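# Reorient corner block in upturned right hand to goal

## Task

A wooden corner-shaped block rests loose on the upturned palm of the robot's right hand. Rotate it inside that hand until its orientation relative to the hand matches the two goal pictures. Only the hand may touch it (the wrist camera, its post and the arm's final link count as hand); contact with anything else, or the block leaving the hand, means failure. To complete: keep the block motionless for a short while, resting in the palm or the fingers and not against the wrist, camera or post, with the palm pointing directly upward and no hand motor showing "moving" or "overload" or building toward a shutdown (motors that were off from the very beginning are ignored), and then declare that you are finished.

## Robot and tools

Robot: one arm ending in a right hand with four-jointed index, middle and ring fingers plus a thumb. The only camera is cam_wrist (616x616 fisheye), mounted at the wrist; the goal pictures come from it. Nothing may be pushed or knocked off the table.

Frames. Scene frame: origin on the table top under the arm's base, +z up, +y to the left when facing along +x. Results report the hand point's position in metres and its orientation as quaternion wxyz in this frame; the printed position can be slightly wrong. The hand point sits in front of the palm where thumb and index/middle tips meet in a pinch. Its own axes: +z along straightened fingers toward the tips, +x across the palm away from the thumb, +y outward from the palm face (palm surface at y = -0.062 m). Straight-finger knuckles are at z = -0.017 m, tips 0.139 m beyond; bending moves tips toward +y. A rigid mast by the wrist on the palm side occupies x +0.05 to +0.10, z -0.16 to -0.11, up to y = +0.06 m and can collide. Palm up means hand +y pointing along scene +z.

A row is one list of 24 numbers, each in [-1, 1], for the single arm: dx, dy, dz, rx, ry, rz, then index_mcp, index_abd, index_pip, index_dip, middle_mcp, middle_abd, middle_pip, middle_dip, ring_mcp, ring_abd, ring_pip, ring_dip, thumb_cmc, thumb_axl, thumb_mcp, thumb_ipl, current_limit, speed.

The first six are an offset, not a pose: a target counted from the hand point pose in the most recent result that reported it (before any such result in the scene, or for a second call within the same reply, counted from where the robot is when the action begins), expressed in the hand point's axes. 1.0 equals 0.6 m for dx, dy, dz and 180 degrees for rx, ry, rz, which together form one rotation vector. Every row in an action refers to that same base pose, not the prior row. All zeros is not idle: it pulls the hand back to the base pose.

The sixteen joint numbers are absolute goal angles scaled linearly between each hinge's two stops (degrees at +1, at -1; value where straight). Fingers: _mcp knuckle bend, toward -1 curls to palm (-18, +128; +0.75); _abd sideways swing, toward -1 away from thumb (-60, +60; +0.00); _pip middle joint (-29, +108; +0.58); _dip end joint (-21, +117; +0.70). Thumb: thumb_cmc, toward -1 swings from beside the palm to in front of it (-20, +120; +0.71, flat beside palm); thumb_axl rolls the thumb on its axis (-27, +140; +0.68); thumb_mcp (-69, +109; +0.23) and thumb_ipl (-77, +108; +0.17) bend it, toward +z when thumb_axl is straight, and in the thumb_cmc -1 direction when thumb_axl is at -0.40. current_limit sets all motors' current caps, mapped from 0 mA at -1 to 550 mA at +1 (floor 11 mA); low caps also slow and weaken fingers. speed sets set-point rate to (speed+1)/2 of 5.9 rad/s. Initially +0.4 and -0.6; values persist until rewritten.

Tools.
execute_actions {actions, pictures}: actions holds at most one item. Empty list: just report state (with pictures). {rows, steps}: 1 to 15 rows, steps 7 to 15 (default 15), each step 1/30 s; the last row repeats to fill. {steps} alone (up to 300): wait counted from the last result, reply time included. pictures true forces images.
move {target, speed}: target is one 24-number row, offsets as above; the hand point follows a straight path toward it lasting 0.5 to 10 s; speed in m/s 0.002 to 0.5 (default 0.25), rotation capped at twice that in rad/s. It does not avoid obstacles; faster moves or targets deeper past contact press harder. Result adds a move: line (done, off_target, moving, held, fault) with limits (paced = pose clipped; held = some steps blocked, after which motion may surge) and distance to target.
wait {seconds}: 0 to 10 s, sends nothing new.
zoom_image {camera: "cam_wrist", region: [x0, y0, x1, y1]}: pixel box, top-left origin, at most 504x504.
show_instructions {}: shows the goal reference images.
finished_scene {scene}: ends the scene irreversibly and reports success.

Motion details: each step, the commanded pose is limited to 70 mm and 16 degrees from the measured pose; position wins over orientation. Results usually land a centimetre or more short, often low. The elbow may sag, lowering the hand a bit each action unless you re-aim at the desired pose. Seven steps of each action are held back and run during your next reply; the arm only continues to the last clipped pose afterwards, so check the pose and send the remainder. Reply time lets the simulation run.

Results: state line with pose; Hand target (only when nothing is held back); HELD marks steps not sent; a pose unreachable line means clearance checking altered the command. Per motor: hand_goal (written goals; repeating them keeps a grip), hand_measured (actual, same scale; repeating these loosens a grip), hand_current_ma (positive pushes toward -1), hand_state (moving, goal, blocked, overload), plus hand_current_limit and hand_speed. Joint torques and camera calibration may also appear.

Avoid: the block touching anything but the hand or falling; currents of 495 mA or more sustained 5 s (motor shuts down 10 s, then jumps to its goal); overheating arm motors (MOTOR HOT warning, then fault and arm collapse); fault stops, which discard later calls in that reply; fast impacts and hard presses. Before finishing, make the palm face straight up, the block still and clear of wrist, camera and post, and all hand motors settled.

Each tool is called after "Emit:" as name(argument=value, ...), one argument or row to a line, values as JSON.

## Session

Emit:
show_instructions(
)

Emit:
execute_actions(
  actions=[],
)

Reference images for this scene: goal picture from the wrist camera place, goal picture looking into the palm.

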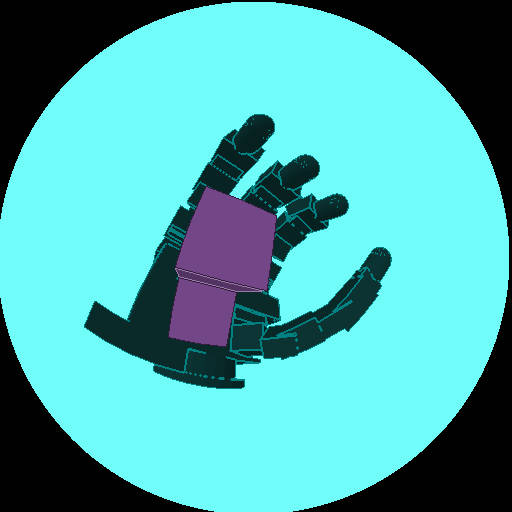

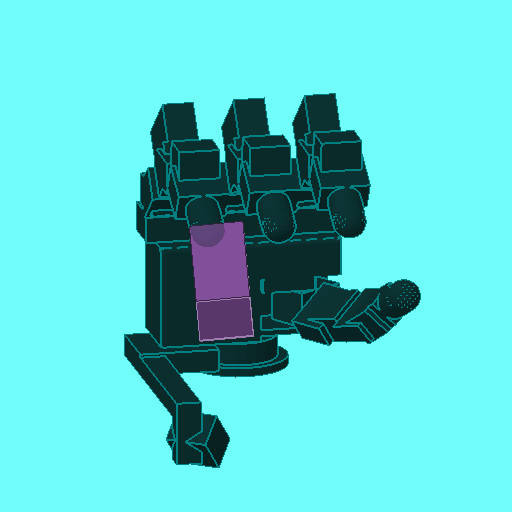

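Scene clock: 0.00 s of 4800.00 s.
end_effector_position=(+0.4980, -0.0111, +0.4743) hand_goal=(+0.046, +0.000, -0.008, +0.280, +0.046, +0.000, -0.008, +0.280, +0.046, +0.000, -0.008, +0.280, -0.104, +0.266, +0.032, -0.018) hand_measured=(+0.062, +0.000, -0.006, +0.282, +0.062, +0.000, -0.006, +0.282, +0.060, +0.000, -0.006, +0.282, -0.090, +0.270, +0.034, -0.016) hand_current_ma=(+85, +0, +13, +14, +90, +0, +15, +14, +81, +0, +15, +12, +76, +26, +14, +12) hand_state=(goal, goal, goal, goal, goal, goal, goal, goal, goal, goal, goal, goal, goal, goal, goal, goal) hand_current_limit=0.40 hand_speed=-0.60 end_effector_quat_wxyz=(+0.506, +0.499, +0.485, +0.509)
Joint positions: [0.061 1.127 0.614 0.544 0.057 0.015]
Joint velocities: [ 0.005  0.005 -0.017 -0.002  0.007  0.037]
Joint torques (N m, as the arm reports them, + toward a larger angle): no reading
Motor temperatures (°C, as the motors report them): [25 22 26 25 25 23]
Hand target: +0.500, -0.011, +0.493; +0.514, +0.490, +0.475, +0.519
camera_calibration (this result's frames):
cam_wrist: T_world_to_cam=[[-0.0240733, -0.788308, 0.61481, -0.256791], [-0.684405, -0.435279, -0.584912, 0.570623], [0.728704, -0.43486, -0.529044, 0.0135502], [0, 0, 0, 1]] pos_world=[0.374481, 0.0518417, 0.49881]

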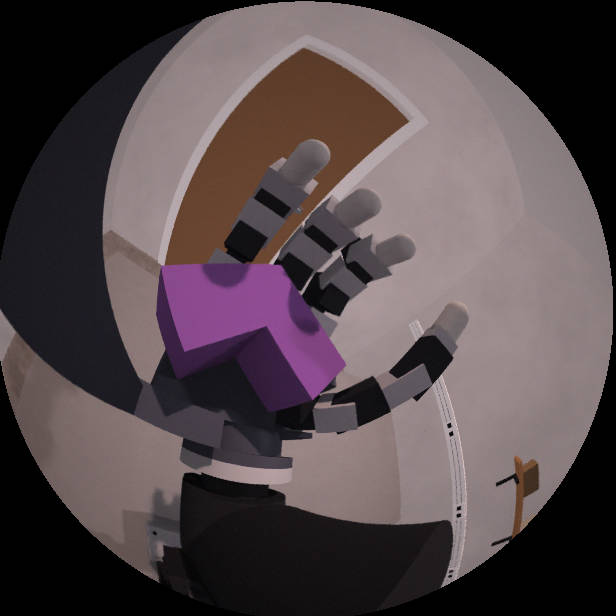

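Emit:
move(
  target=[0,0.03,0,0.01,0,0.07, -0.05,0.1,-0.8,-0.4, 0.72,0,0.3,0.1, 0.72,-0.1,0.3,0.1, -0.3,0.266,0.032,-0.018,0.4,-0.5],
  speed=0.1,
)

Scene clock: 4.33 s of 4800.00 s.
end_effector_position=(+0.4950, -0.0142, +0.4565) hand_goal=(-0.050, +0.100, -0.800, -0.400, +0.720, +0.000, +0.300, +0.100, +0.720, -0.100, +0.300, +0.100, -0.300, +0.266, +0.032, -0.018) hand_measured=(-0.040, +0.098, -0.800, -0.398, +0.730, +0.000, +0.300, +0.104, +0.728, -0.096, +0.300, +0.102, -0.290, +0.270, +0.034, -0.016) hand_current_ma=(+55, -13, +1, +13, +57, +0, +3, +16, +50, +14, +3, +14, +49, +21, +7, +10) hand_state=(goal, goal, goal, goal, goal, goal, goal, goal, goal, goal, goal, goal, goal, goal, goal, goal) hand_current_limit=0.40 hand_speed=-0.50 end_effector_quat_wxyz=(+0.433, +0.569, +0.452, +0.533)
Joint positions: [0.105 1.082 0.614 0.411 0.103 0.223]
Joint velocities: [-0.005 -0.005 -0.032 -0.017 -0.037 -0.022]
Joint torques (N m, as the arm reports them, + toward a larger angle): [ 1.16 -7.76 14.17  1.61  0.11 -0.02]
Motor temperatures (°C, as the motors report them): [25 22 28 25 25 23]
Hand target: +0.496, -0.011, +0.492; +0.438, +0.557, +0.436, +0.555
Off the commanded pose: 0.036 m, 3 deg.
Kept back: nothing.
move: off_target
camera_calibration (this result's frames):
cam_wrist: T_world_to_cam=[[0.0173186, -0.895219, 0.445291, -0.193008], [-0.736281, -0.312728, -0.600077, 0.591097], [0.676455, -0.317466, -0.664548, 0.0943804], [0, 0, 0, 1]] pos_world=[0.374712, 0.0420308, 0.503369]

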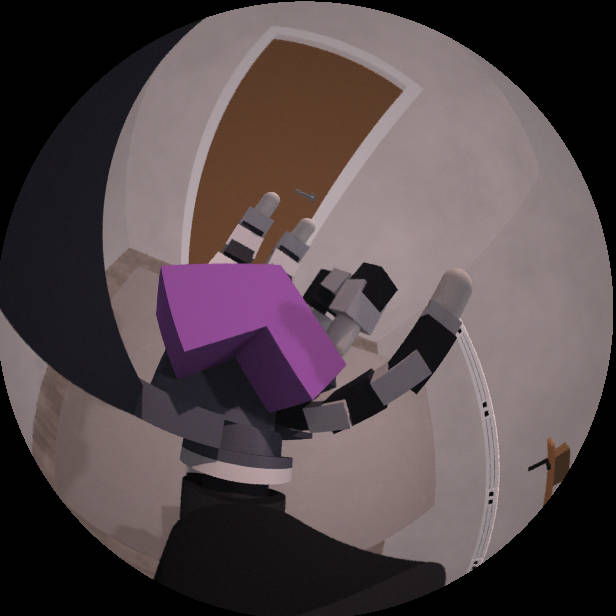

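Emit:
move(
  target=[0,0.04,0,-0.012,0,0.07, -0.05,0.1,-0.8,-0.4, 0.72,0,0.3,0.1, 0.72,-0.1,0.3,0.1, -0.45,0.266,0.032,-0.018,0.4,-0.8],
  speed=0.06,
)

Scene clock: 6.70 s of 4800.00 s.
end_effector_position=(+0.4926, -0.0231, +0.4419) hand_goal=(-0.050, +0.100, -0.800, -0.400, +0.720, +0.000, +0.300, +0.100, +0.720, -0.100, +0.300, +0.100, -0.450, +0.266, +0.032, -0.018) hand_measured=(-0.040, +0.098, -0.800, -0.398, +0.730, +0.000, +0.300, +0.104, +0.728, -0.096, +0.300, +0.102, -0.440, +0.270, +0.032, -0.016) hand_current_ma=(+55, -13, +1, +12, +57, +0, +3, +16, +50, +14, +3, +14, +51, +21, +5, +10) hand_state=(goal, goal, goal, goal, goal, goal, goal, goal, goal, goal, goal, goal, goal, goal, goal, goal) hand_current_limit=0.40 hand_speed=-0.80 end_effector_quat_wxyz=(+0.379, +0.622, +0.392, +0.563)
Joint positions: [0.134 1.078 0.614 0.383 0.149 0.428]
Joint velocities: [ 0.015  0.005  0.007 -0.002 -0.037  0.051]
Joint torques (N m, as the arm reports them, + toward a larger angle): [ 1.19 -7.74 14.48  1.85  0.12 -0.09]
Motor temperatures (°C, as the motors report them): [25 22 29 25 25 23]
Hand target: +0.494, -0.019, +0.479; +0.382, +0.607, +0.377, +0.586
Off the commanded pose: 0.038 m, 4 deg.
Kept back: nothing.
move: off_target
camera_calibration (this result's frames):
cam_wrist: T_world_to_cam=[[-0.00542365, -0.965653, 0.25978, -0.102873], [-0.756043, -0.166071, -0.633103, 0.605553], [0.654499, -0.199839, -0.729174, 0.125508], [0, 0, 0, 1]] pos_world=[0.375121, 0.0263071, 0.501619]

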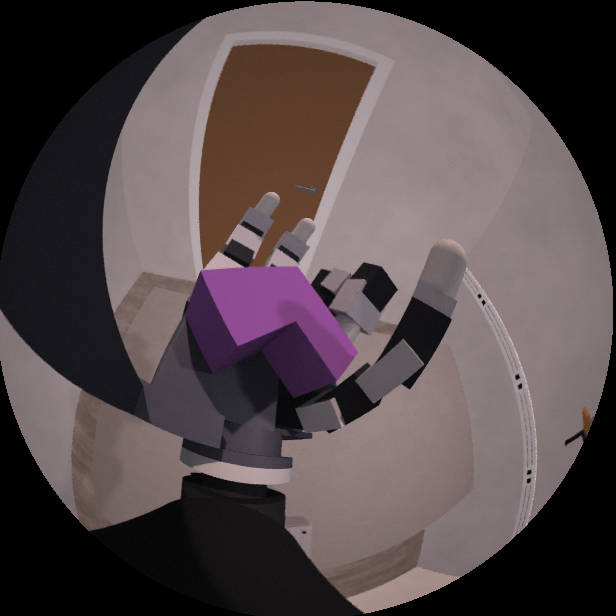

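Emit:
move(
  target=[0,0.06,0,-0.02,0,0.0, -0.15,0.6,-0.75,-0.1, 0.72,0,0.3,0.1, 0.72,-0.1,0.3,0.1, -0.15,0.266,0.032,-0.018,0.4,-0.8],
  speed=0.06,
)

Scene clock: 8.17 s of 4800.00 s.
end_effector_position=(+0.4922, -0.0345, +0.4417) hand_goal=(-0.150, +0.600, -0.750, -0.100, +0.720, +0.000, +0.300, +0.100, +0.720, -0.100, +0.300, +0.100, -0.150, +0.266, +0.032, -0.018) hand_measured=(-0.146, +0.594, -0.754, -0.104, +0.730, +0.000, +0.300, +0.104, +0.728, -0.096, +0.300, +0.102, -0.144, +0.270, +0.032, -0.016) hand_current_ma=(+22, -28, -26, -24, +57, +0, +3, +16, +50, +14, +3, +14, +35, +21, +5, +10) hand_state=(goal, goal, goal, goal, goal, goal, goal, goal, goal, goal, goal, goal, goal, goal, goal, goal) hand_current_limit=0.40 hand_speed=-0.80 end_effector_quat_wxyz=(+0.384, +0.626, +0.385, +0.559)
Joint positions: [0.109 1.078 0.614 0.382 0.145 0.429]
Joint velocities: [ 0.005 -0.005 -0.012  0.002 -0.051 -0.037]
Joint torques (N m, as the arm reports them, + toward a larger angle): [-0.24 -7.25 13.48  2.21 -0.13 -0.28]
Motor temperatures (°C, as the motors report them): [25 22 29 25 25 23]
Hand target: +0.493, -0.037, +0.474; +0.398, +0.609, +0.374, +0.575
Off the commanded pose: 0.033 m, 3 deg.
Kept back: nothing.
move: off_target
camera_calibration (this result's frames):
cam_wrist: T_world_to_cam=[[-0.0249526, -0.965715, 0.258402, -0.103595], [-0.759494, -0.149762, -0.633041, 0.605455], [0.650036, -0.21205, -0.729718, 0.125391], [0, 0, 0, 1]] pos_world=[0.375746, 0.0172207, 0.501547]

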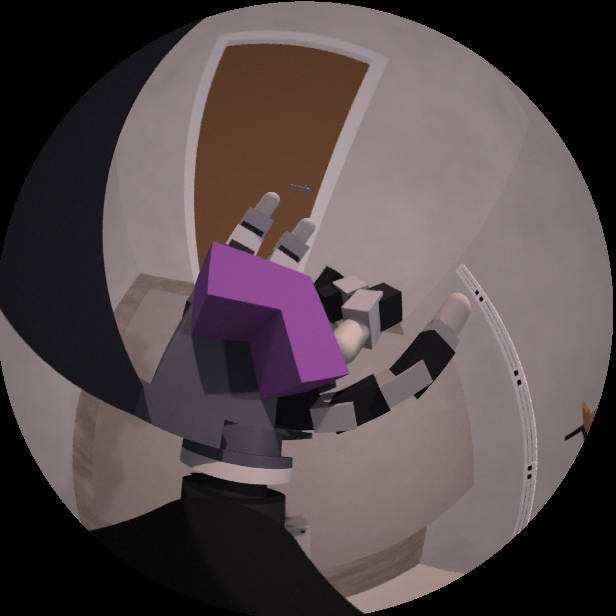

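Emit:
move(
  target=[0.02,0.05,0,-0.018,0.006,0.0, -0.15,0.6,-0.75,-0.1, 0.72,0,0.3,0.1, 0.72,-0.1,0.3,0.1, -0.65,0.266,0.2,0.1,0.4,-0.8],
  speed=0.06,
)

Scene clock: 9.70 s of 4800.00 s.
end_effector_position=(+0.4922, -0.0345, +0.4417) hand_goal=(-0.150, +0.600, -0.750, -0.100, +0.720, +0.000, +0.300, +0.100, +0.720, -0.100, +0.300, +0.100, -0.650, +0.266, +0.200, +0.100) hand_measured=(-0.146, +0.598, -0.752, -0.102, +0.730, +0.000, +0.300, +0.104, +0.728, -0.096, +0.300, +0.102, -0.638, +0.268, +0.198, +0.098) hand_current_ma=(+21, -12, -10, -12, +57, +0, +3, +16, +50, +14, +3, +14, +58, +16, -7, -13) hand_state=(goal, goal, goal, goal, goal, goal, goal, goal, goal, goal, goal, goal, goal, goal, goal, goal) hand_current_limit=0.40 hand_speed=-0.80 end_effector_quat_wxyz=(+0.384, +0.626, +0.385, +0.559)
Joint positions: [0.109 1.078 0.614 0.382 0.145 0.429]
Joint velocities: [-0.005 -0.015 -0.012 -0.007 -0.066  0.007]
Joint torques (N m, as the arm reports them, + toward a larger angle): [ 0.15 -7.13 13.35  2.41  0.12 -0.23]
Motor temperatures (°C, as the motors report them): [25 23 30 25 25 23]
Hand target: +0.493, -0.036, +0.473; +0.398, +0.610, +0.373, +0.575
Off the commanded pose: 0.032 m, 3 deg.
Kept back: nothing.
move: off_target
camera_calibration (this result's frames):
cam_wrist: T_world_to_cam=[[-0.0249526, -0.965715, 0.258402, -0.103595], [-0.759494, -0.149762, -0.633041, 0.605455], [0.650036, -0.21205, -0.729718, 0.125391], [0, 0, 0, 1]] pos_world=[0.375746, 0.0172207, 0.501547]

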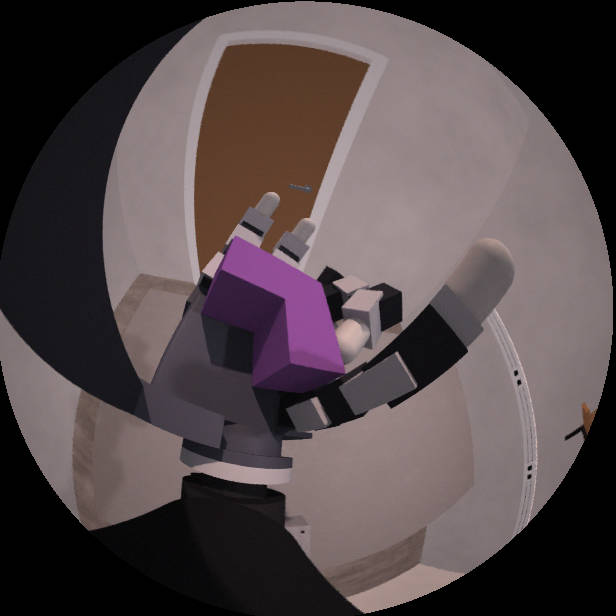

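Emit:
move(
  target=[0.02,0.05,0,-0.018,0.006,0.0, -0.15,0.6,-0.75,-0.1, 0.72,0,0.3,0.1, 0.1,0.1,0.45,0.3, -0.65,0.266,0.2,0.1,0.5,-0.8],
  speed=0.06,
)

Scene clock: 11.57 s of 4800.00 s.
end_effector_position=(+0.4922, -0.0345, +0.4417) hand_goal=(-0.150, +0.600, -0.750, -0.100, +0.720, +0.000, +0.300, +0.100, +0.100, +0.100, +0.450, +0.300, -0.650, +0.266, +0.200, +0.100) hand_measured=(-0.146, +0.598, -0.752, -0.102, +0.730, +0.000, +0.300, +0.104, +0.118, +0.100, +0.450, +0.298, -0.638, +0.268, +0.198, +0.098) hand_current_ma=(+21, -12, -10, -12, +57, +0, +3, +16, +109, -3, +1, -12, +58, +16, -7, -13) hand_state=(goal, goal, goal, goal, goal, goal, goal, goal, goal, goal, goal, goal, goal, goal, goal, goal) hand_current_limit=0.50 hand_speed=-0.80 end_effector_quat_wxyz=(+0.384, +0.626, +0.385, +0.559)
Joint positions: [0.109 1.078 0.614 0.382 0.145 0.429]
Joint velocities: [-0.005 -0.005  0.017 -0.012 -0.081 -0.007]
Joint torques (N m, as the arm reports them, + toward a larger angle): [ 0.22 -7.25 13.33  2.38  0.12 -0.25]
Motor temperatures (°C, as the motors report them): [25 23 30 25 25 23]
Hand target: +0.493, -0.036, +0.473; +0.398, +0.610, +0.373, +0.575
Off the commanded pose: 0.032 m, 3 deg.
Kept back: nothing.
move: off_target
camera_calibration (this result's frames):
cam_wrist: T_world_to_cam=[[-0.0249526, -0.965715, 0.258402, -0.103595], [-0.759494, -0.149762, -0.633041, 0.605455], [0.650036, -0.21205, -0.729718, 0.125391], [0, 0, 0, 1]] pos_world=[0.375746, 0.0172207, 0.501547]

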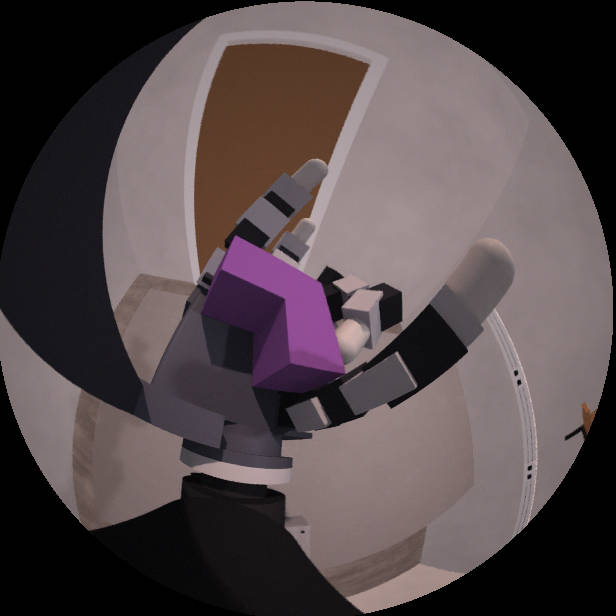

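Emit:
move(
  target=[0.02,0.05,0,-0.018,0.006,0.0, 0.0,0.3,-0.8,-0.4, 0.72,0,0.3,0.1, 0.72,0,0.3,0.1, -0.95,0.266,0.5,0.3,0.5,-0.8],
  speed=0.06,
)

Scene clock: 13.73 s of 4800.00 s.
end_effector_position=(+0.4922, -0.0345, +0.4417) hand_goal=(+0.000, +0.300, -0.800, -0.400, +0.720, +0.000, +0.300, +0.100, +0.720, +0.000, +0.300, +0.100, -0.950, +0.266, +0.500, +0.300) hand_measured=(+0.004, +0.304, -0.798, -0.396, +0.730, +0.000, +0.300, +0.104, +0.728, +0.008, +0.308, +0.102, -0.944, +0.268, +0.500, +0.298) hand_current_ma=(+18, +15, +14, +19, +57, +0, +3, +16, +45, +37, +38, +15, +30, +13, +0, -9) hand_state=(goal, goal, goal, goal, goal, goal, goal, goal, goal, goal, goal, goal, goal, goal, goal, goal) hand_current_limit=0.50 hand_speed=-0.80 end_effector_quat_wxyz=(+0.384, +0.626, +0.385, +0.559)
Joint positions: [0.109 1.078 0.614 0.382 0.145 0.429]
Joint velocities: [-0.005  0.005 -0.002 -0.012  0.051 -0.081]
Joint torques (N m, as the arm reports them, + toward a larger angle): [ 0.22 -7.3  13.44  2.4   0.11 -0.22]
Motor temperatures (°C, as the motors report them): [25 23 31 25 25 23]
Hand target: +0.493, -0.036, +0.473; +0.398, +0.610, +0.373, +0.575
Off the commanded pose: 0.032 m, 3 deg.
Kept back: nothing.
move: off_target
camera_calibration (this result's frames):
cam_wrist: T_world_to_cam=[[-0.0249526, -0.965715, 0.258402, -0.103595], [-0.759494, -0.149762, -0.633041, 0.605455], [0.650036, -0.21205, -0.729718, 0.125391], [0, 0, 0, 1]] pos_world=[0.375746, 0.0172207, 0.501547]

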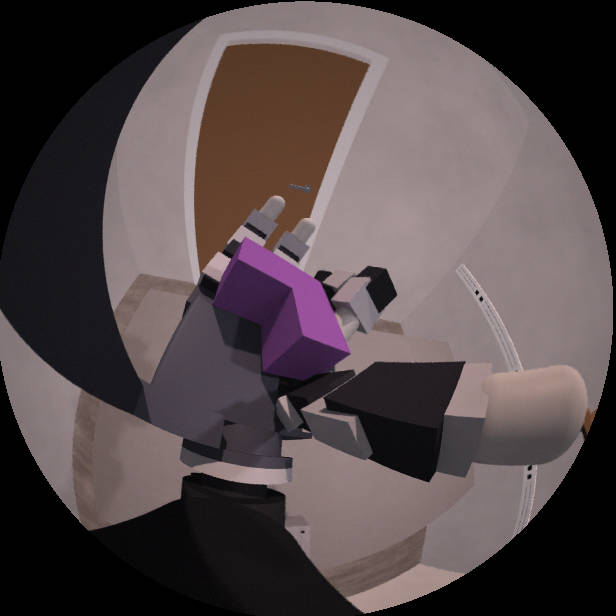

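Emit:
move(
  target=[0.02,0.05,0,-0.018,0.006,-0.06, -0.3,0.9,-0.7,0.1, 0.72,0,0.3,0.1, 0.72,0,0.3,0.1, -0.2,0.266,0.3,0.2,0.5,-0.75],
  speed=0.08,
)

Scene clock: 15.93 s of 4800.00 s.
end_effector_position=(+0.4948, -0.0325, +0.4504) hand_goal=(-0.300, +0.900, -0.700, +0.100, +0.720, +0.000, +0.300, +0.100, +0.720, +0.000, +0.300, +0.100, -0.200, +0.266, +0.300, +0.200) hand_measured=(-0.294, +0.898, -0.704, +0.096, +0.730, +0.000, +0.300, +0.104, +0.728, +0.006, +0.308, +0.102, -0.194, +0.268, +0.304, +0.202) hand_current_ma=(+28, -6, -23, -19, +57, +0, +3, +16, +51, +28, +38, +15, +34, +11, +32, +18) hand_state=(goal, goal, goal, goal, goal, goal, goal, goal, goal, goal, goal, goal, goal, goal, goal, goal) hand_current_limit=0.50 hand_speed=-0.75 end_effector_quat_wxyz=(+0.431, +0.588, +0.442, +0.523)
Joint positions: [0.071 1.078 0.614 0.382 0.101 0.244]
Joint velocities: [-0.024 -0.005 -0.017  0.007  0.066 -0.037]
Joint torques (N m, as the arm reports them, + toward a larger angle): [-0.31 -6.66 11.72  3.44 -0.15 -0.27]
Motor temperatures (°C, as the motors report them): [25 23 31 25 25 23]
Hand target: +0.494, -0.036, +0.474; +0.449, +0.571, +0.430, +0.536
Off the commanded pose: 0.024 m, 3 deg.
Kept back: nothing.
move: off_target
camera_calibration (this result's frames):
cam_wrist: T_world_to_cam=[[-0.00297404, -0.904007, 0.427508, -0.188941], [-0.760706, -0.275448, -0.587753, 0.589345], [0.649089, -0.326956, -0.686865, 0.107903], [0, 0, 0, 1]] pos_world=[0.377718, 0.0268095, 0.501278]

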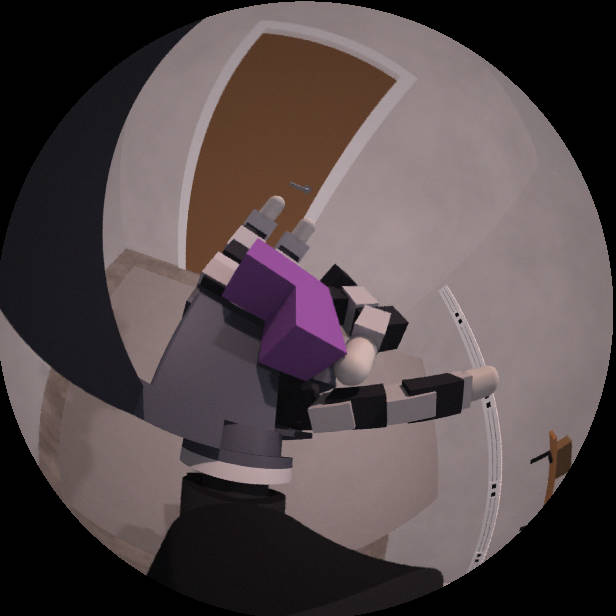

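Emit:
move(
  target=[0.01,0.04,0,-0.018,0.003,0, -0.3,0.9,-1,-0.1, 0.72,0,0.3,0.1, 0.72,0,0.3,0.1, -0.2,0.266,0.3,0.2,0.5,-0.8],
  speed=0.08,
)

Scene clock: 17.07 s of 4800.00 s.
end_effector_position=(+0.4948, -0.0326, +0.4505) hand_goal=(-0.300, +0.900, -1.000, -0.100, +0.720, +0.000, +0.300, +0.100, +0.720, +0.000, +0.300, +0.100, -0.200, +0.266, +0.300, +0.200) hand_measured=(-0.296, +0.898, -0.980, -0.086, +0.730, +0.000, +0.300, +0.104, +0.730, +0.004, +0.308, +0.102, -0.194, +0.268, +0.304, +0.202) hand_current_ma=(+23, -6, +104, +70, +58, +0, +3, +16, +63, +22, +38, +15, +34, +11, +32, +18) hand_state=(goal, goal, goal, goal, goal, goal, goal, goal, goal, goal, goal, goal, goal, goal, goal, goal) hand_current_limit=0.50 hand_speed=-0.80 end_effector_quat_wxyz=(+0.432, +0.587, +0.442, +0.522)
Joint positions: [0.071 1.078 0.614 0.382 0.103 0.242]
Joint velocities: [ 0.005 -0.015  0.002 -0.002 -0.139 -0.051]
Joint torques (N m, as the arm reports them, + toward a larger angle): [ 0.57 -6.4  12.32  3.19  0.12 -0.19]
Motor temperatures (°C, as the motors report them): [25 23 31 25 25 23]
Hand target: +0.496, -0.032, +0.475; +0.445, +0.573, +0.429, +0.538
Off the commanded pose: 0.025 m, 3 deg.
Kept back: nothing.
move: off_target
camera_calibration (this result's frames):
cam_wrist: T_world_to_cam=[[-0.00413827, -0.902972, 0.42968, -0.189431], [-0.761132, -0.275844, -0.587017, 0.589201], [0.648584, -0.329472, -0.686139, 0.107826], [0, 0, 0, 1]] pos_world=[0.377741, 0.0270028, 0.50125]

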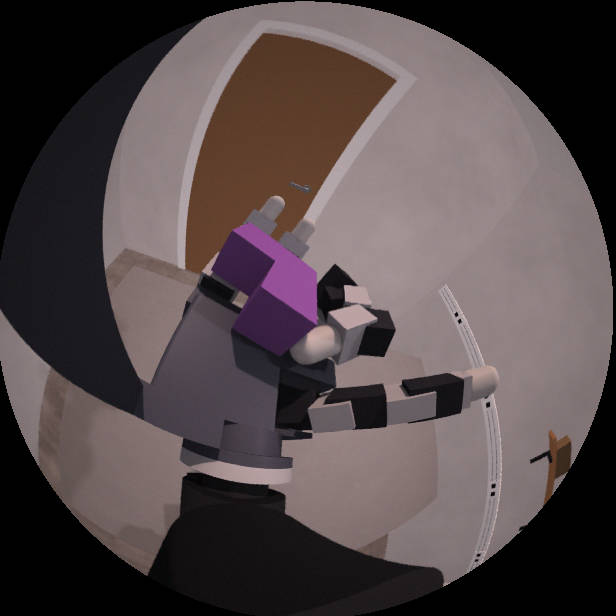

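Emit:
move(
  target=[0.01,0.04,0,-0.018,0.003,0, -0.3,0.9,-0.98,-0.09, 0.8,0,0.3,0.1, 0.2,0,0.5,0.4, -0.4,0.266,0.2,0.1,0.6,-0.8],
  speed=0.08,
)

Scene clock: 18.77 s of 4800.00 s.
end_effector_position=(+0.4947, -0.0329, +0.4505) hand_goal=(-0.300, +0.900, -0.980, -0.090, +0.800, +0.000, +0.300, +0.100, +0.200, +0.000, +0.500, +0.400, -0.400, +0.266, +0.200, +0.100) hand_measured=(-0.300, +0.898, -0.978, -0.086, +0.810, +0.000, +0.300, +0.104, +0.226, +0.004, +0.500, +0.398, -0.386, +0.268, +0.204, +0.102) hand_current_ma=(+2, -6, +12, +20, +54, +0, +3, +16, +159, +22, +2, -12, +75, +11, +22, +15) hand_state=(goal, goal, goal, goal, goal, goal, goal, goal, blocked, goal, goal, goal, goal, goal, goal, goal) hand_current_limit=0.60 hand_speed=-0.80 end_effector_quat_wxyz=(+0.433, +0.588, +0.442, +0.522)
Joint positions: [0.071 1.078 0.614 0.382 0.105 0.242]
Joint velocities: [-0.005 -0.015  0.012 -0.007 -0.007 -0.081]
Joint torques (N m, as the arm reports them, + toward a larger angle): [ 0.54 -6.49 12.19  3.17  0.11 -0.2 ]
Motor temperatures (°C, as the motors report them): [25 23 31 25 25 23]
Hand target: +0.496, -0.032, +0.475; +0.446, +0.573, +0.429, +0.537
Off the commanded pose: 0.025 m, 3 deg.
Kept back: nothing.
move: off_target
camera_calibration (this result's frames):
cam_wrist: T_world_to_cam=[[-0.00585815, -0.902896, 0.42982, -0.18894], [-0.76165, -0.274488, -0.58698, 0.589328], [0.647962, -0.330811, -0.686082, 0.108026], [0, 0, 0, 1]] pos_world=[0.377759, 0.026906, 0.501249]

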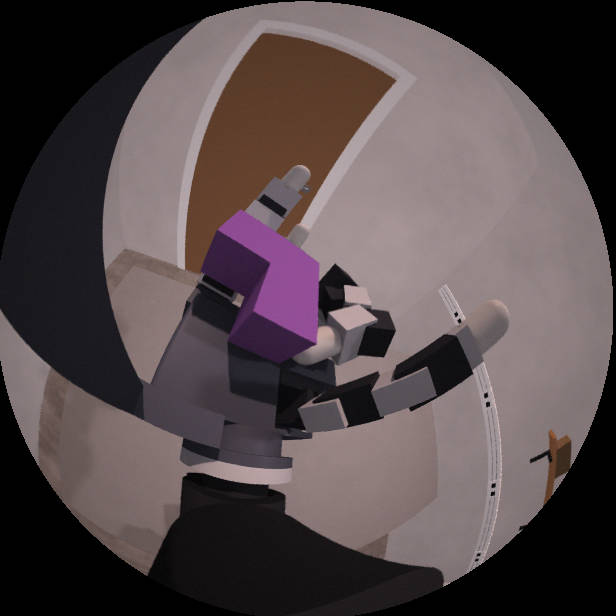

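Emit:
move(
  target=[0.01,0.04,0,-0.0,0.003,0.06, -0.3,0.9,-0.98,-0.09, 0.8,0,0.3,0.1, -0.1,-0.15,0.5,0.4, -0.4,0.266,0.2,0.1,0.6,-0.85],
  speed=0.06,
)

Scene clock: 20.87 s of 4800.00 s.
end_effector_position=(+0.4909, -0.0362, +0.4309) hand_goal=(-0.300, +0.900, -0.980, -0.090, +0.800, +0.000, +0.300, +0.100, -0.100, -0.150, +0.500, +0.400, -0.400, +0.266, +0.200, +0.100) hand_measured=(-0.300, +0.898, -0.978, -0.086, +0.810, +0.000, +0.300, +0.104, -0.078, -0.146, +0.500, +0.398, -0.386, +0.268, +0.204, +0.102) hand_current_ma=(+2, -6, +12, +20, +54, +0, +3, +16, +129, +21, +2, -12, +74, +11, +22, +15) hand_state=(goal, goal, goal, goal, goal, goal, goal, goal, blocked, goal, goal, goal, goal, goal, goal, goal) hand_current_limit=0.60 hand_speed=-0.85 end_effector_quat_wxyz=(+0.373, +0.641, +0.404, +0.536)
Joint positions: [0.1   1.054 0.614 0.291 0.13  0.42 ]
Joint velocities: [ 0.005 -0.015 -0.012  0.007 -0.022 -0.022]
Joint torques (N m, as the arm reports them, + toward a larger angle): [ 1.19 -7.44 15.33  1.54  0.15 -0.04]
Motor temperatures (°C, as the motors report them): [25 23 32 25 25 23]
Hand target: +0.494, -0.032, +0.475; +0.379, +0.624, +0.386, +0.563
Off the commanded pose: 0.045 m, 4 deg.
Kept back: nothing.
move: off_target
camera_calibration (this result's frames):
cam_wrist: T_world_to_cam=[[-0.000948328, -0.962226, 0.272249, -0.120111], [-0.799375, -0.162847, -0.578343, 0.592887], [0.600832, -0.218178, -0.769025, 0.158924], [0, 0, 0, 1]] pos_world=[0.378338, 0.0156498, 0.497809]

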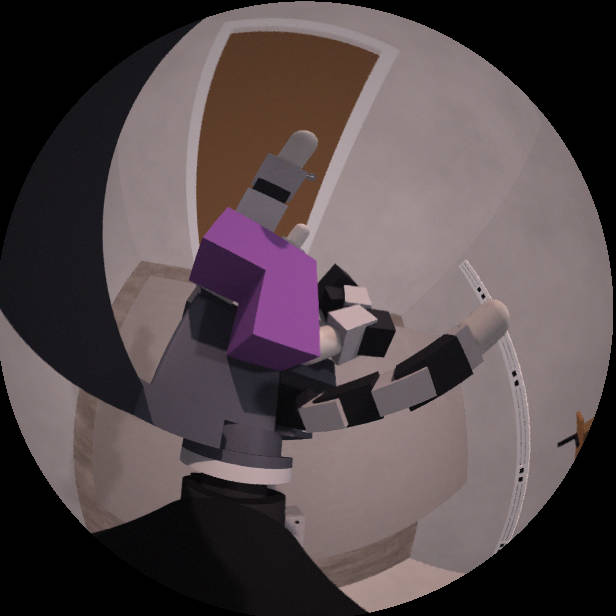

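Emit:
move(
  target=[0.025,0.065,0.0,-0.022,0.008,0.0, -0.3,0.9,-0.98,-0.09, 0.8,0,0.3,0.1, -0.08,-0.15,0.5,0.4, 0.3,-0.55,-0.8,-0.7,0.6,-0.6],
  speed=0.06,
)

Scene clock: 22.77 s of 4800.00 s.
end_effector_position=(+0.4909, -0.0362, +0.4308) hand_goal=(-0.300, +0.900, -0.980, -0.090, +0.800, +0.000, +0.300, +0.100, -0.080, -0.150, +0.500, +0.400, +0.300, -0.550, -0.800, -0.700) hand_measured=(-0.300, +0.898, -0.978, -0.086, +0.810, +0.000, +0.300, +0.104, -0.072, -0.146, +0.500, +0.398, +0.304, -0.548, -0.800, -0.700) hand_current_ma=(+2, -6, +12, +20, +54, +0, +3, +16, +43, +21, +2, -12, +22, +13, -1, +3) hand_state=(goal, goal, goal, goal, goal, goal, goal, goal, goal, goal, goal, goal, goal, goal, goal, goal) hand_current_limit=0.60 hand_speed=-0.60 end_effector_quat_wxyz=(+0.373, +0.641, +0.404, +0.536)
Joint positions: [0.1   1.054 0.614 0.291 0.13  0.42 ]
Joint velocities: [-0.015  0.015  0.051 -0.012  0.066  0.037]
Joint torques (N m, as the arm reports them, + toward a larger angle): [ 0.07 -6.81 14.58  2.4   0.01 -0.25]
Motor temperatures (°C, as the motors report them): [25 23 32 25 25 23]
Hand target: +0.494, -0.037, +0.472; +0.390, +0.621, +0.390, +0.558
Off the commanded pose: 0.042 m, 4 deg.
Kept back: nothing.
move: off_target
camera_calibration (this result's frames):
cam_wrist: T_world_to_cam=[[-0.000844662, -0.962217, 0.272281, -0.120148], [-0.799594, -0.162866, -0.578034, 0.592816], [0.60054, -0.218203, -0.769246, 0.159083], [0, 0, 0, 1]] pos_world=[0.378375, 0.0156531, 0.497756]

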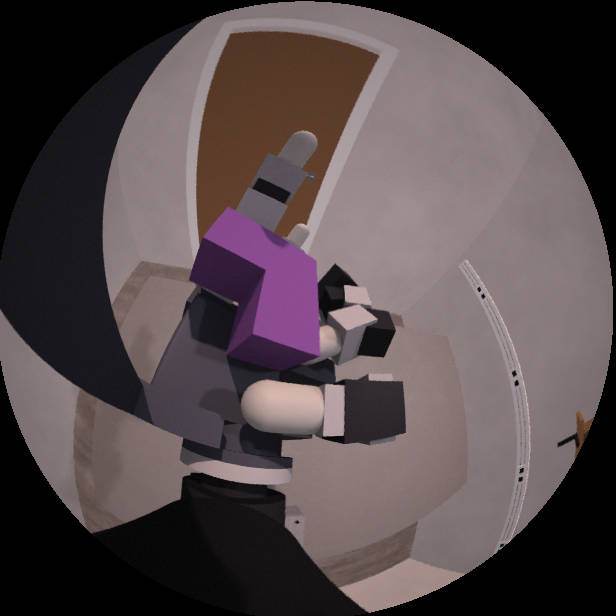

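Emit:
move(
  target=[0.025,0.065,0.0,-0.022,0.008,0.0, -0.3,0.9,-0.9,-0.09, 0.8,0,0.3,0.1, 0.0,-0.15,0.5,0.4, 0.2,-0.2,-0.82,-0.7,0.6,-0.85],
  speed=0.06,
)

Scene clock: 24.33 s of 4800.00 s.
end_effector_position=(+0.4909, -0.0362, +0.4308) hand_goal=(-0.300, +0.900, -0.900, -0.090, +0.800, +0.000, +0.300, +0.100, +0.000, -0.150, +0.500, +0.400, +0.200, -0.200, -0.820, -0.700) hand_measured=(-0.298, +0.898, -0.904, -0.096, +0.810, +0.000, +0.300, +0.104, +0.018, -0.146, +0.500, +0.398, +0.210, -0.292, -0.814, -0.700) hand_current_ma=(+16, -8, -20, -27, +54, +0, +3, +16, +110, +15, +2, -12, +55, -440, +43, +4) hand_state=(goal, goal, goal, goal, goal, goal, goal, goal, goal, goal, goal, goal, goal, blocked, goal, goal) hand_current_limit=0.60 hand_speed=-0.85 end_effector_quat_wxyz=(+0.373, +0.641, +0.404, +0.536)
Joint positions: [0.1   1.054 0.614 0.291 0.13  0.42 ]
Joint velocities: [-0.024 -0.015  0.022 -0.002 -0.037  0.007]
Joint torques (N m, as the arm reports them, + toward a larger angle): [ 0.06 -6.88 14.51  2.39  0.01 -0.24]
Motor temperatures (°C, as the motors report them): [25 23 33 25 25 23]
Hand target: +0.494, -0.037, +0.472; +0.390, +0.621, +0.390, +0.558
Off the commanded pose: 0.042 m, 4 deg.
Kept back: nothing.
move: off_target
camera_calibration (this result's frames):
cam_wrist: T_world_to_cam=[[-0.000844662, -0.962217, 0.272281, -0.120148], [-0.799594, -0.162866, -0.578034, 0.592816], [0.60054, -0.218203, -0.769246, 0.159083], [0, 0, 0, 1]] pos_world=[0.378375, 0.0156531, 0.497756]

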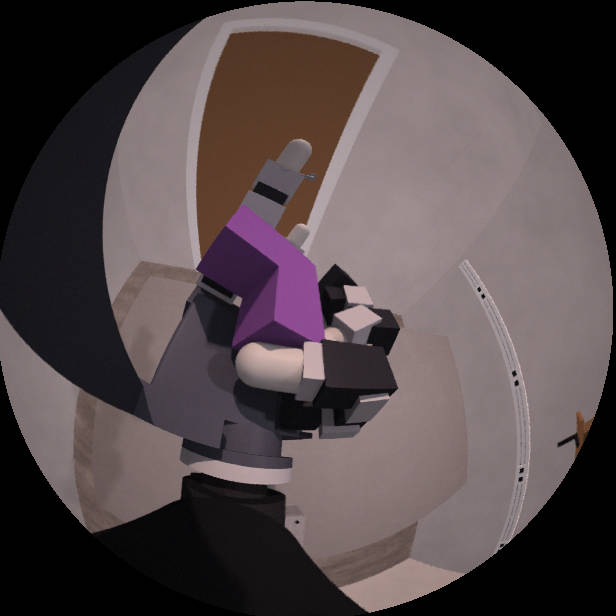

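Emit:
move(
  target=[0.025,0.065,0.0,-0.022,0.008,0.0, -0.3,0.9,-0.8,-0.09, 0.8,0,0.3,0.1, -0.25,0.1,0.5,0.4, 0.2,-0.28,-0.8,-0.7,0.6,-0.88],
  speed=0.06,
)

Scene clock: 25.63 s of 4800.00 s.
end_effector_position=(+0.4909, -0.0362, +0.4308) hand_goal=(-0.300, +0.900, -0.800, -0.090, +0.800, +0.000, +0.300, +0.100, -0.250, +0.100, +0.500, +0.400, +0.200, -0.280, -0.800, -0.700) hand_measured=(-0.296, +0.898, -0.806, -0.094, +0.810, +0.000, +0.300, +0.104, -0.042, +0.078, +0.500, +0.398, +0.214, -0.322, -0.804, -0.712) hand_current_ma=(+17, -8, -33, -20, +54, +0, +3, +16, +440, -98, +2, -12, +70, -259, -26, -79) hand_state=(goal, goal, goal, goal, goal, goal, goal, goal, blocked, blocked, goal, goal, goal, blocked, goal, goal) hand_current_limit=0.60 hand_speed=-0.88 end_effector_quat_wxyz=(+0.373, +0.641, +0.404, +0.536)
Joint positions: [0.1   1.054 0.614 0.291 0.13  0.42 ]
Joint velocities: [ 0.005  0.005  0.002 -0.007 -0.022  0.037]
Joint torques (N m, as the arm reports them, + toward a larger angle): [ 0.07 -6.83 14.61  2.42  0.01 -0.25]
Motor temperatures (°C, as the motors report them): [25 23 33 25 25 23]
Hand target: +0.494, -0.037, +0.472; +0.390, +0.621, +0.390, +0.558
Off the commanded pose: 0.042 m, 4 deg.
Kept back: nothing.
move: off_target
camera_calibration (this result's frames):
cam_wrist: T_world_to_cam=[[-0.000844662, -0.962217, 0.272281, -0.120148], [-0.799594, -0.162866, -0.578034, 0.592816], [0.60054, -0.218203, -0.769246, 0.159083], [0, 0, 0, 1]] pos_world=[0.378375, 0.0156531, 0.497756]

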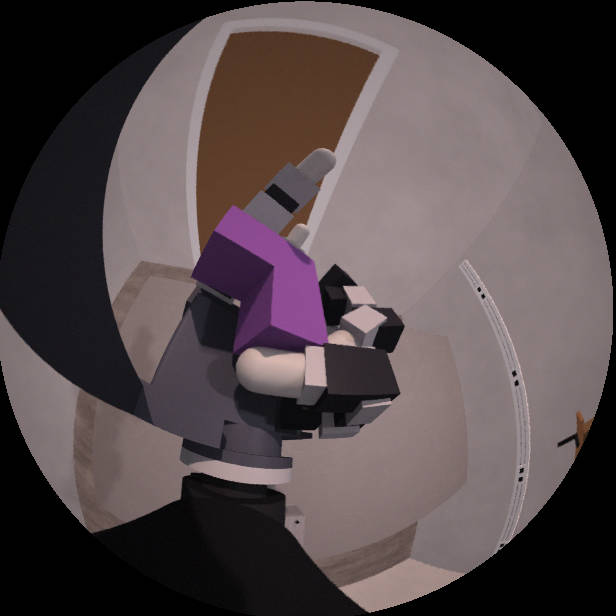

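Emit:
move(
  target=[0.025,0.065,0.0,-0.022,0.008,0.07, -0.3,0.9,-0.8,-0.09, 0.8,0,0.2,0.0, 0.0,-0.15,0.5,0.4, 0.2,-0.28,-0.8,-0.7,0.5,-0.88],
  speed=0.05,
)

Scene clock: 28.90 s of 4800.00 s.
end_effector_position=(+0.4894, -0.0417, +0.4271) hand_goal=(-0.300, +0.900, -0.800, -0.090, +0.800, +0.000, +0.200, +0.000, +0.000, -0.150, +0.500, +0.400, +0.200, -0.280, -0.800, -0.700) hand_measured=(-0.294, +0.898, -0.810, -0.100, +0.810, +0.000, +0.210, +0.004, +0.010, -0.142, +0.500, +0.398, +0.206, -0.308, -0.802, -0.704) hand_current_ma=(+35, -8, -50, -54, +54, +0, +45, +19, +54, +32, +2, -12, +27, -174, -17, -31) hand_state=(goal, goal, goal, goal, goal, goal, goal, goal, goal, goal, goal, goal, goal, blocked, goal, goal) hand_current_limit=0.50 hand_speed=-0.88 end_effector_quat_wxyz=(+0.325, +0.679, +0.333, +0.568)
Joint positions: [0.131 1.054 0.635 0.272 0.179 0.621]
Joint velocities: [-0.005  0.005 -0.007 -0.002  0.007 -0.022]
Joint torques (N m, as the arm reports them, + toward a larger angle): [ 1.15 -7.28 15.64  1.55  0.17 -0.08]
Motor temperatures (°C, as the motors report them): [25 23 34 25 25 23]
Hand target: +0.494, -0.037, +0.471; +0.328, +0.661, +0.317, +0.596
Off the commanded pose: 0.046 m, 4 deg.
Kept back: nothing.
move: off_target
camera_calibration (this result's frames):
cam_wrist: T_world_to_cam=[[-0.0491998, -0.995305, 0.0833474, -0.0215027], [-0.7954, -0.0114266, -0.605977, 0.60478], [0.604084, -0.0961085, -0.791104, 0.168614], [0, 0, 0, 1]] pos_world=[0.378127, 0.00171405, 0.501666]

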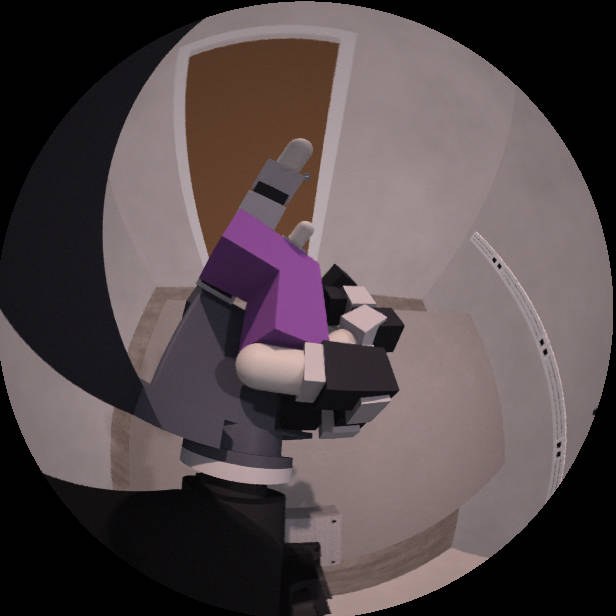

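Emit:
move(
  target=[0.04,0.06,0.0,-0.02,0.012,0.075, -0.3,0.9,-0.8,-0.09, 0.8,0,0.2,0.0, 0.0,-0.15,0.5,0.4, 0.2,-0.31,-0.8,-0.7,0.5,-0.88],
  speed=0.05,
)

Scene clock: 31.87 s of 4800.00 s.
end_effector_position=(+0.4884, -0.0467, +0.4232) hand_goal=(-0.300, +0.900, -0.800, -0.090, +0.800, +0.000, +0.200, +0.000, +0.000, -0.150, +0.500, +0.400, +0.200, -0.310, -0.800, -0.700) hand_measured=(-0.294, +0.898, -0.810, -0.100, +0.810, +0.000, +0.208, +0.004, +0.010, -0.142, +0.500, +0.398, +0.206, -0.314, -0.802, -0.704) hand_current_ma=(+35, -8, -47, -54, +54, +2, +41, +18, +54, +32, +2, -12, +27, -22, -12, -31) hand_state=(goal, goal, goal, goal, goal, goal, goal, goal, goal, goal, goal, goal, goal, goal, goal, goal) hand_current_limit=0.50 hand_speed=-0.88 end_effector_quat_wxyz=(+0.270, +0.713, +0.254, +0.595)
Joint positions: [0.156 1.054 0.666 0.239 0.224 0.835]
Joint velocities: [ 0.005 -0.015 -0.007 -0.007  0.081  0.022]
Joint torques (N m, as the arm reports them, + toward a larger angle): [ 1.16 -7.31 15.74  1.54  0.17 -0.19]
Motor temperatures (°C, as the motors report them): [25 23 34 25 25 23]
Hand target: +0.493, -0.042, +0.469; +0.270, +0.692, +0.239, +0.625
Off the commanded pose: 0.048 m, 4 deg.
Kept back: nothing.
move: off_target
camera_calibration (this result's frames):
cam_wrist: T_world_to_cam=[[-0.0980613, -0.98782, -0.120816, 0.0844529], [-0.783086, 0.151509, -0.603176, 0.601965], [0.614134, 0.0354607, -0.788405, 0.165675], [0, 0, 0, 1]] pos_world=[0.377925, -0.0136537, 0.503913]

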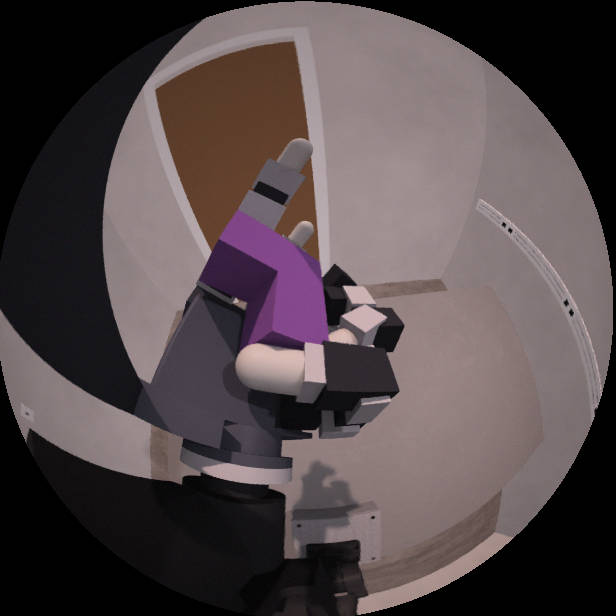

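Emit:
move(
  target=[0.05,0.05,0.0,-0.04,0.03,-0.19, -0.3,0.9,-0.8,-0.09, 0.8,0,0.2,0.0, 0.0,-0.15,0.5,0.4, 0.2,-0.31,-0.8,-0.7,0.5,-0.88],
  speed=0.15,
)

Emit:
move(
  target=[0.0,0.03,0.0,-0.015,0.0,0, 0.2,0.5,0.3,0.2, -0.1,0,0.5,0.4, -0.1,0,0.5,0.4, 0.3,0.3,-0.3,-0.7,0.5,-0.75],
  speed=0.1,
)

Scene clock: 35.77 s of 4800.00 s.
end_effector_position=(+0.4955, -0.0452, +0.4593) hand_goal=(-0.300, +0.900, -0.800, -0.090, +0.800, +0.000, +0.200, +0.000, +0.000, -0.150, +0.500, +0.400, +0.200, -0.310, -0.800, -0.700) hand_measured=(-0.294, +0.898, -0.808, -0.100, +0.810, +0.000, +0.208, +0.004, +0.010, -0.146, +0.500, +0.398, +0.206, -0.314, -0.802, -0.704) hand_current_ma=(+35, -6, -46, -54, +54, +2, +41, +18, +54, +19, +2, -12, +27, -23, -11, -31) hand_state=(goal, goal, goal, goal, goal, goal, goal, goal, goal, goal, goal, goal, goal, goal, goal, goal) hand_current_limit=0.50 hand_speed=-0.88 end_effector_quat_wxyz=(+0.454, +0.569, +0.433, +0.532)
Joint positions: [0.031 1.104 0.611 0.472 0.073 0.215]
Joint velocities: [-0.005  0.005 -0.027 -0.002 -0.007 -0.022]
Joint torques (N m, as the arm reports them, + toward a larger angle): [-0.29 -6.27  9.83  3.42 -0.16 -0.21]
Motor temperatures (°C, as the motors report them): [25 23 34 25 25 23]
Hand target: +0.494, -0.048, +0.465; +0.465, +0.560, +0.428, +0.536
Off the commanded pose: 0.006 m, 2 deg.
Kept back: nothing.
move: done
camera_calibration (this result's frames):
cam_wrist: T_world_to_cam=[[-0.0375326, -0.892734, 0.449017, -0.196457], [-0.728146, -0.283306, -0.624132, 0.591854], [0.684394, -0.350376, -0.639408, 0.0691131], [0, 0, 0, 1]] pos_world=[0.376282, 0.0165076, 0.5018]

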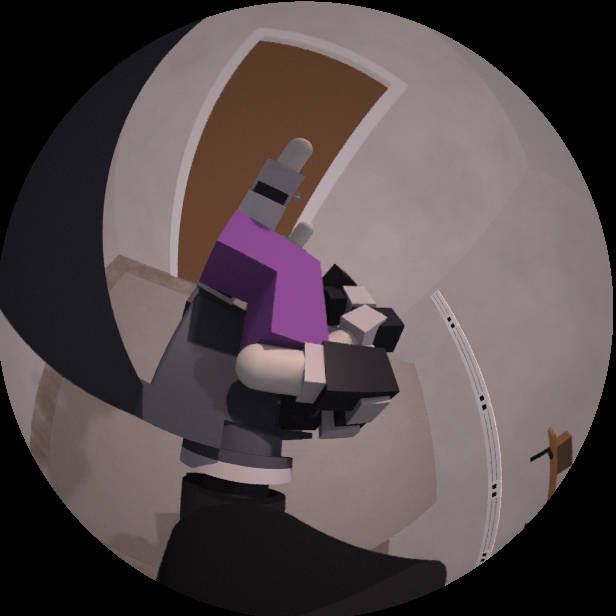

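Scene clock: 38.07 s of 4800.00 s.
end_effector_position=(+0.4955, -0.0452, +0.4593) hand_goal=(+0.200, +0.500, +0.300, +0.200, -0.100, +0.000, +0.500, +0.400, -0.100, +0.000, +0.500, +0.400, +0.300, +0.300, -0.300, -0.700) hand_measured=(+0.206, +0.508, +0.300, +0.196, +0.044, +0.002, +0.500, +0.398, -0.092, -0.006, +0.500, +0.398, +0.336, +0.276, -0.258, -0.686) hand_current_ma=(+36, +32, -4, -15, +413, +9, +2, -13, +52, -25, +2, -12, +190, -147, +272, +91) hand_state=(goal, goal, goal, goal, blocked, goal, goal, goal, goal, goal, goal, goal, blocked, blocked, blocked, goal) hand_current_limit=0.50 hand_speed=-0.75 end_effector_quat_wxyz=(+0.454, +0.569, +0.433, +0.532)
Joint positions: [0.031 1.104 0.611 0.472 0.073 0.215]
Joint velocities: [-0.005  0.015 -0.007 -0.012 -0.037 -0.037]
Joint torques (N m, as the arm reports them, + toward a larger angle): [-0.17 -6.78 11.48  3.2   0.06 -0.21]
Motor temperatures (°C, as the motors report them): [25 23 34 25 25 23]
Hand target: +0.495, -0.049, +0.477; +0.467, +0.558, +0.420, +0.542
Off the commanded pose: 0.018 m, 3 deg.
Kept back: nothing.
move: off_target
camera_calibration (this result's frames):
cam_wrist: T_world_to_cam=[[-0.0375326, -0.892734, 0.449017, -0.196457], [-0.728146, -0.283306, -0.624132, 0.591854], [0.684394, -0.350376, -0.639408, 0.0691131], [0, 0, 0, 1]] pos_world=[0.376282, 0.0165076, 0.5018]

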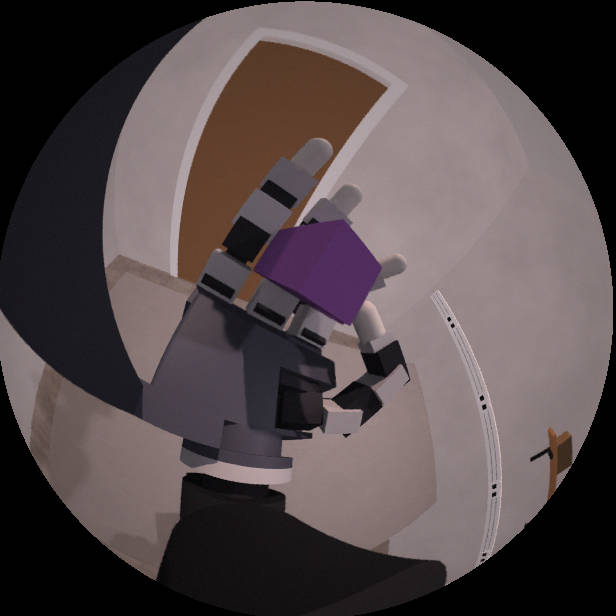

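Whoa — the thumb swept it. Look closely.

Emit:
zoom_image(
  camera="cam_wrist",
  region=[220, 170, 430, 380],
)

Region (220, 170, 430, 380) of cam_wrist's 616x616 image, scaled by 2.400, with more detail than that image has.

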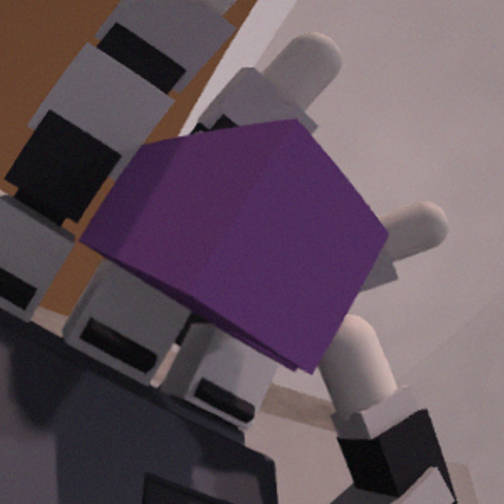

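Emit:
move(
  target=[0.0,0.03,0.0,-0.012,0.0,-0.07, 0.5,0.35,0.4,0.2, 0.45,0,0.5,0.4, 0.1,0.1,0.5,0.4, 0.35,0.3,-0.4,-0.7,0.2,-0.88],
  speed=0.08,
)

Scene clock: 40.90 s of 4800.00 s.
end_effector_position=(+0.4964, -0.0458, +0.4657) hand_goal=(+0.500, +0.350, +0.400, +0.200, +0.450, +0.000, +0.500, +0.400, +0.100, +0.100, +0.500, +0.400, +0.350, +0.300, -0.400, -0.700) hand_measured=(+0.510, +0.354, +0.400, +0.198, +0.460, +0.002, +0.500, +0.398, +0.106, +0.098, +0.500, +0.398, +0.360, +0.302, -0.390, -0.698) hand_current_ma=(+50, +21, +1, -14, +55, +9, +2, -13, +36, -8, +2, -12, +46, +15, +59, +13) hand_state=(goal, goal, goal, goal, goal, goal, goal, goal, goal, goal, goal, goal, goal, goal, goal, goal) hand_current_limit=0.20 hand_speed=-0.88 end_effector_quat_wxyz=(+0.506, +0.520, +0.491, +0.482)
Joint positions: [-0.025  1.104  0.611  0.472  0.014  0.005]
Joint velocities: [-0.005  0.005  0.012  0.002  0.066 -0.037]
Joint torques (N m, as the arm reports them, + toward a larger angle): [-0.37 -6.44 10.63  3.44 -0.16 -0.23]
Motor temperatures (°C, as the motors report them): [25 23 34 25 25 23]
Hand target: +0.495, -0.049, +0.477; +0.520, +0.509, +0.483, +0.487
Off the commanded pose: 0.012 m, 2 deg.
Kept back: nothing.
move: off_target
camera_calibration (this result's frames):
cam_wrist: T_world_to_cam=[[-0.02533, -0.780363, 0.624813, -0.28262], [-0.732695, -0.410707, -0.542658, 0.554832], [0.680086, -0.471543, -0.561365, 0.0326243], [0, 0, 0, 1]] pos_world=[0.377176, 0.0227114, 0.495983]

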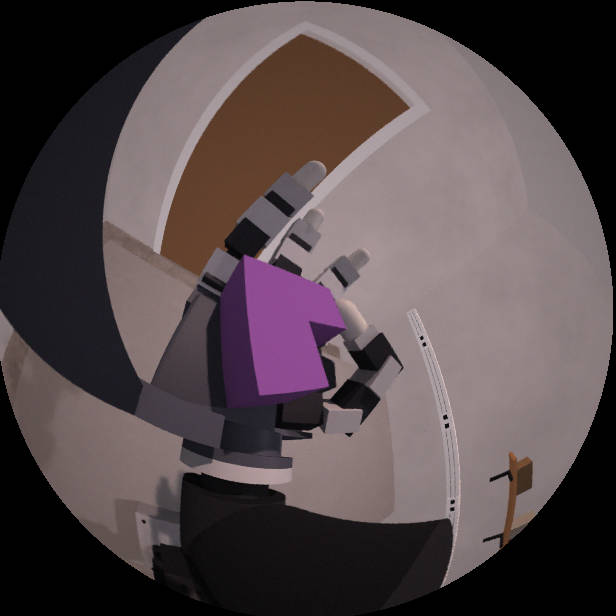

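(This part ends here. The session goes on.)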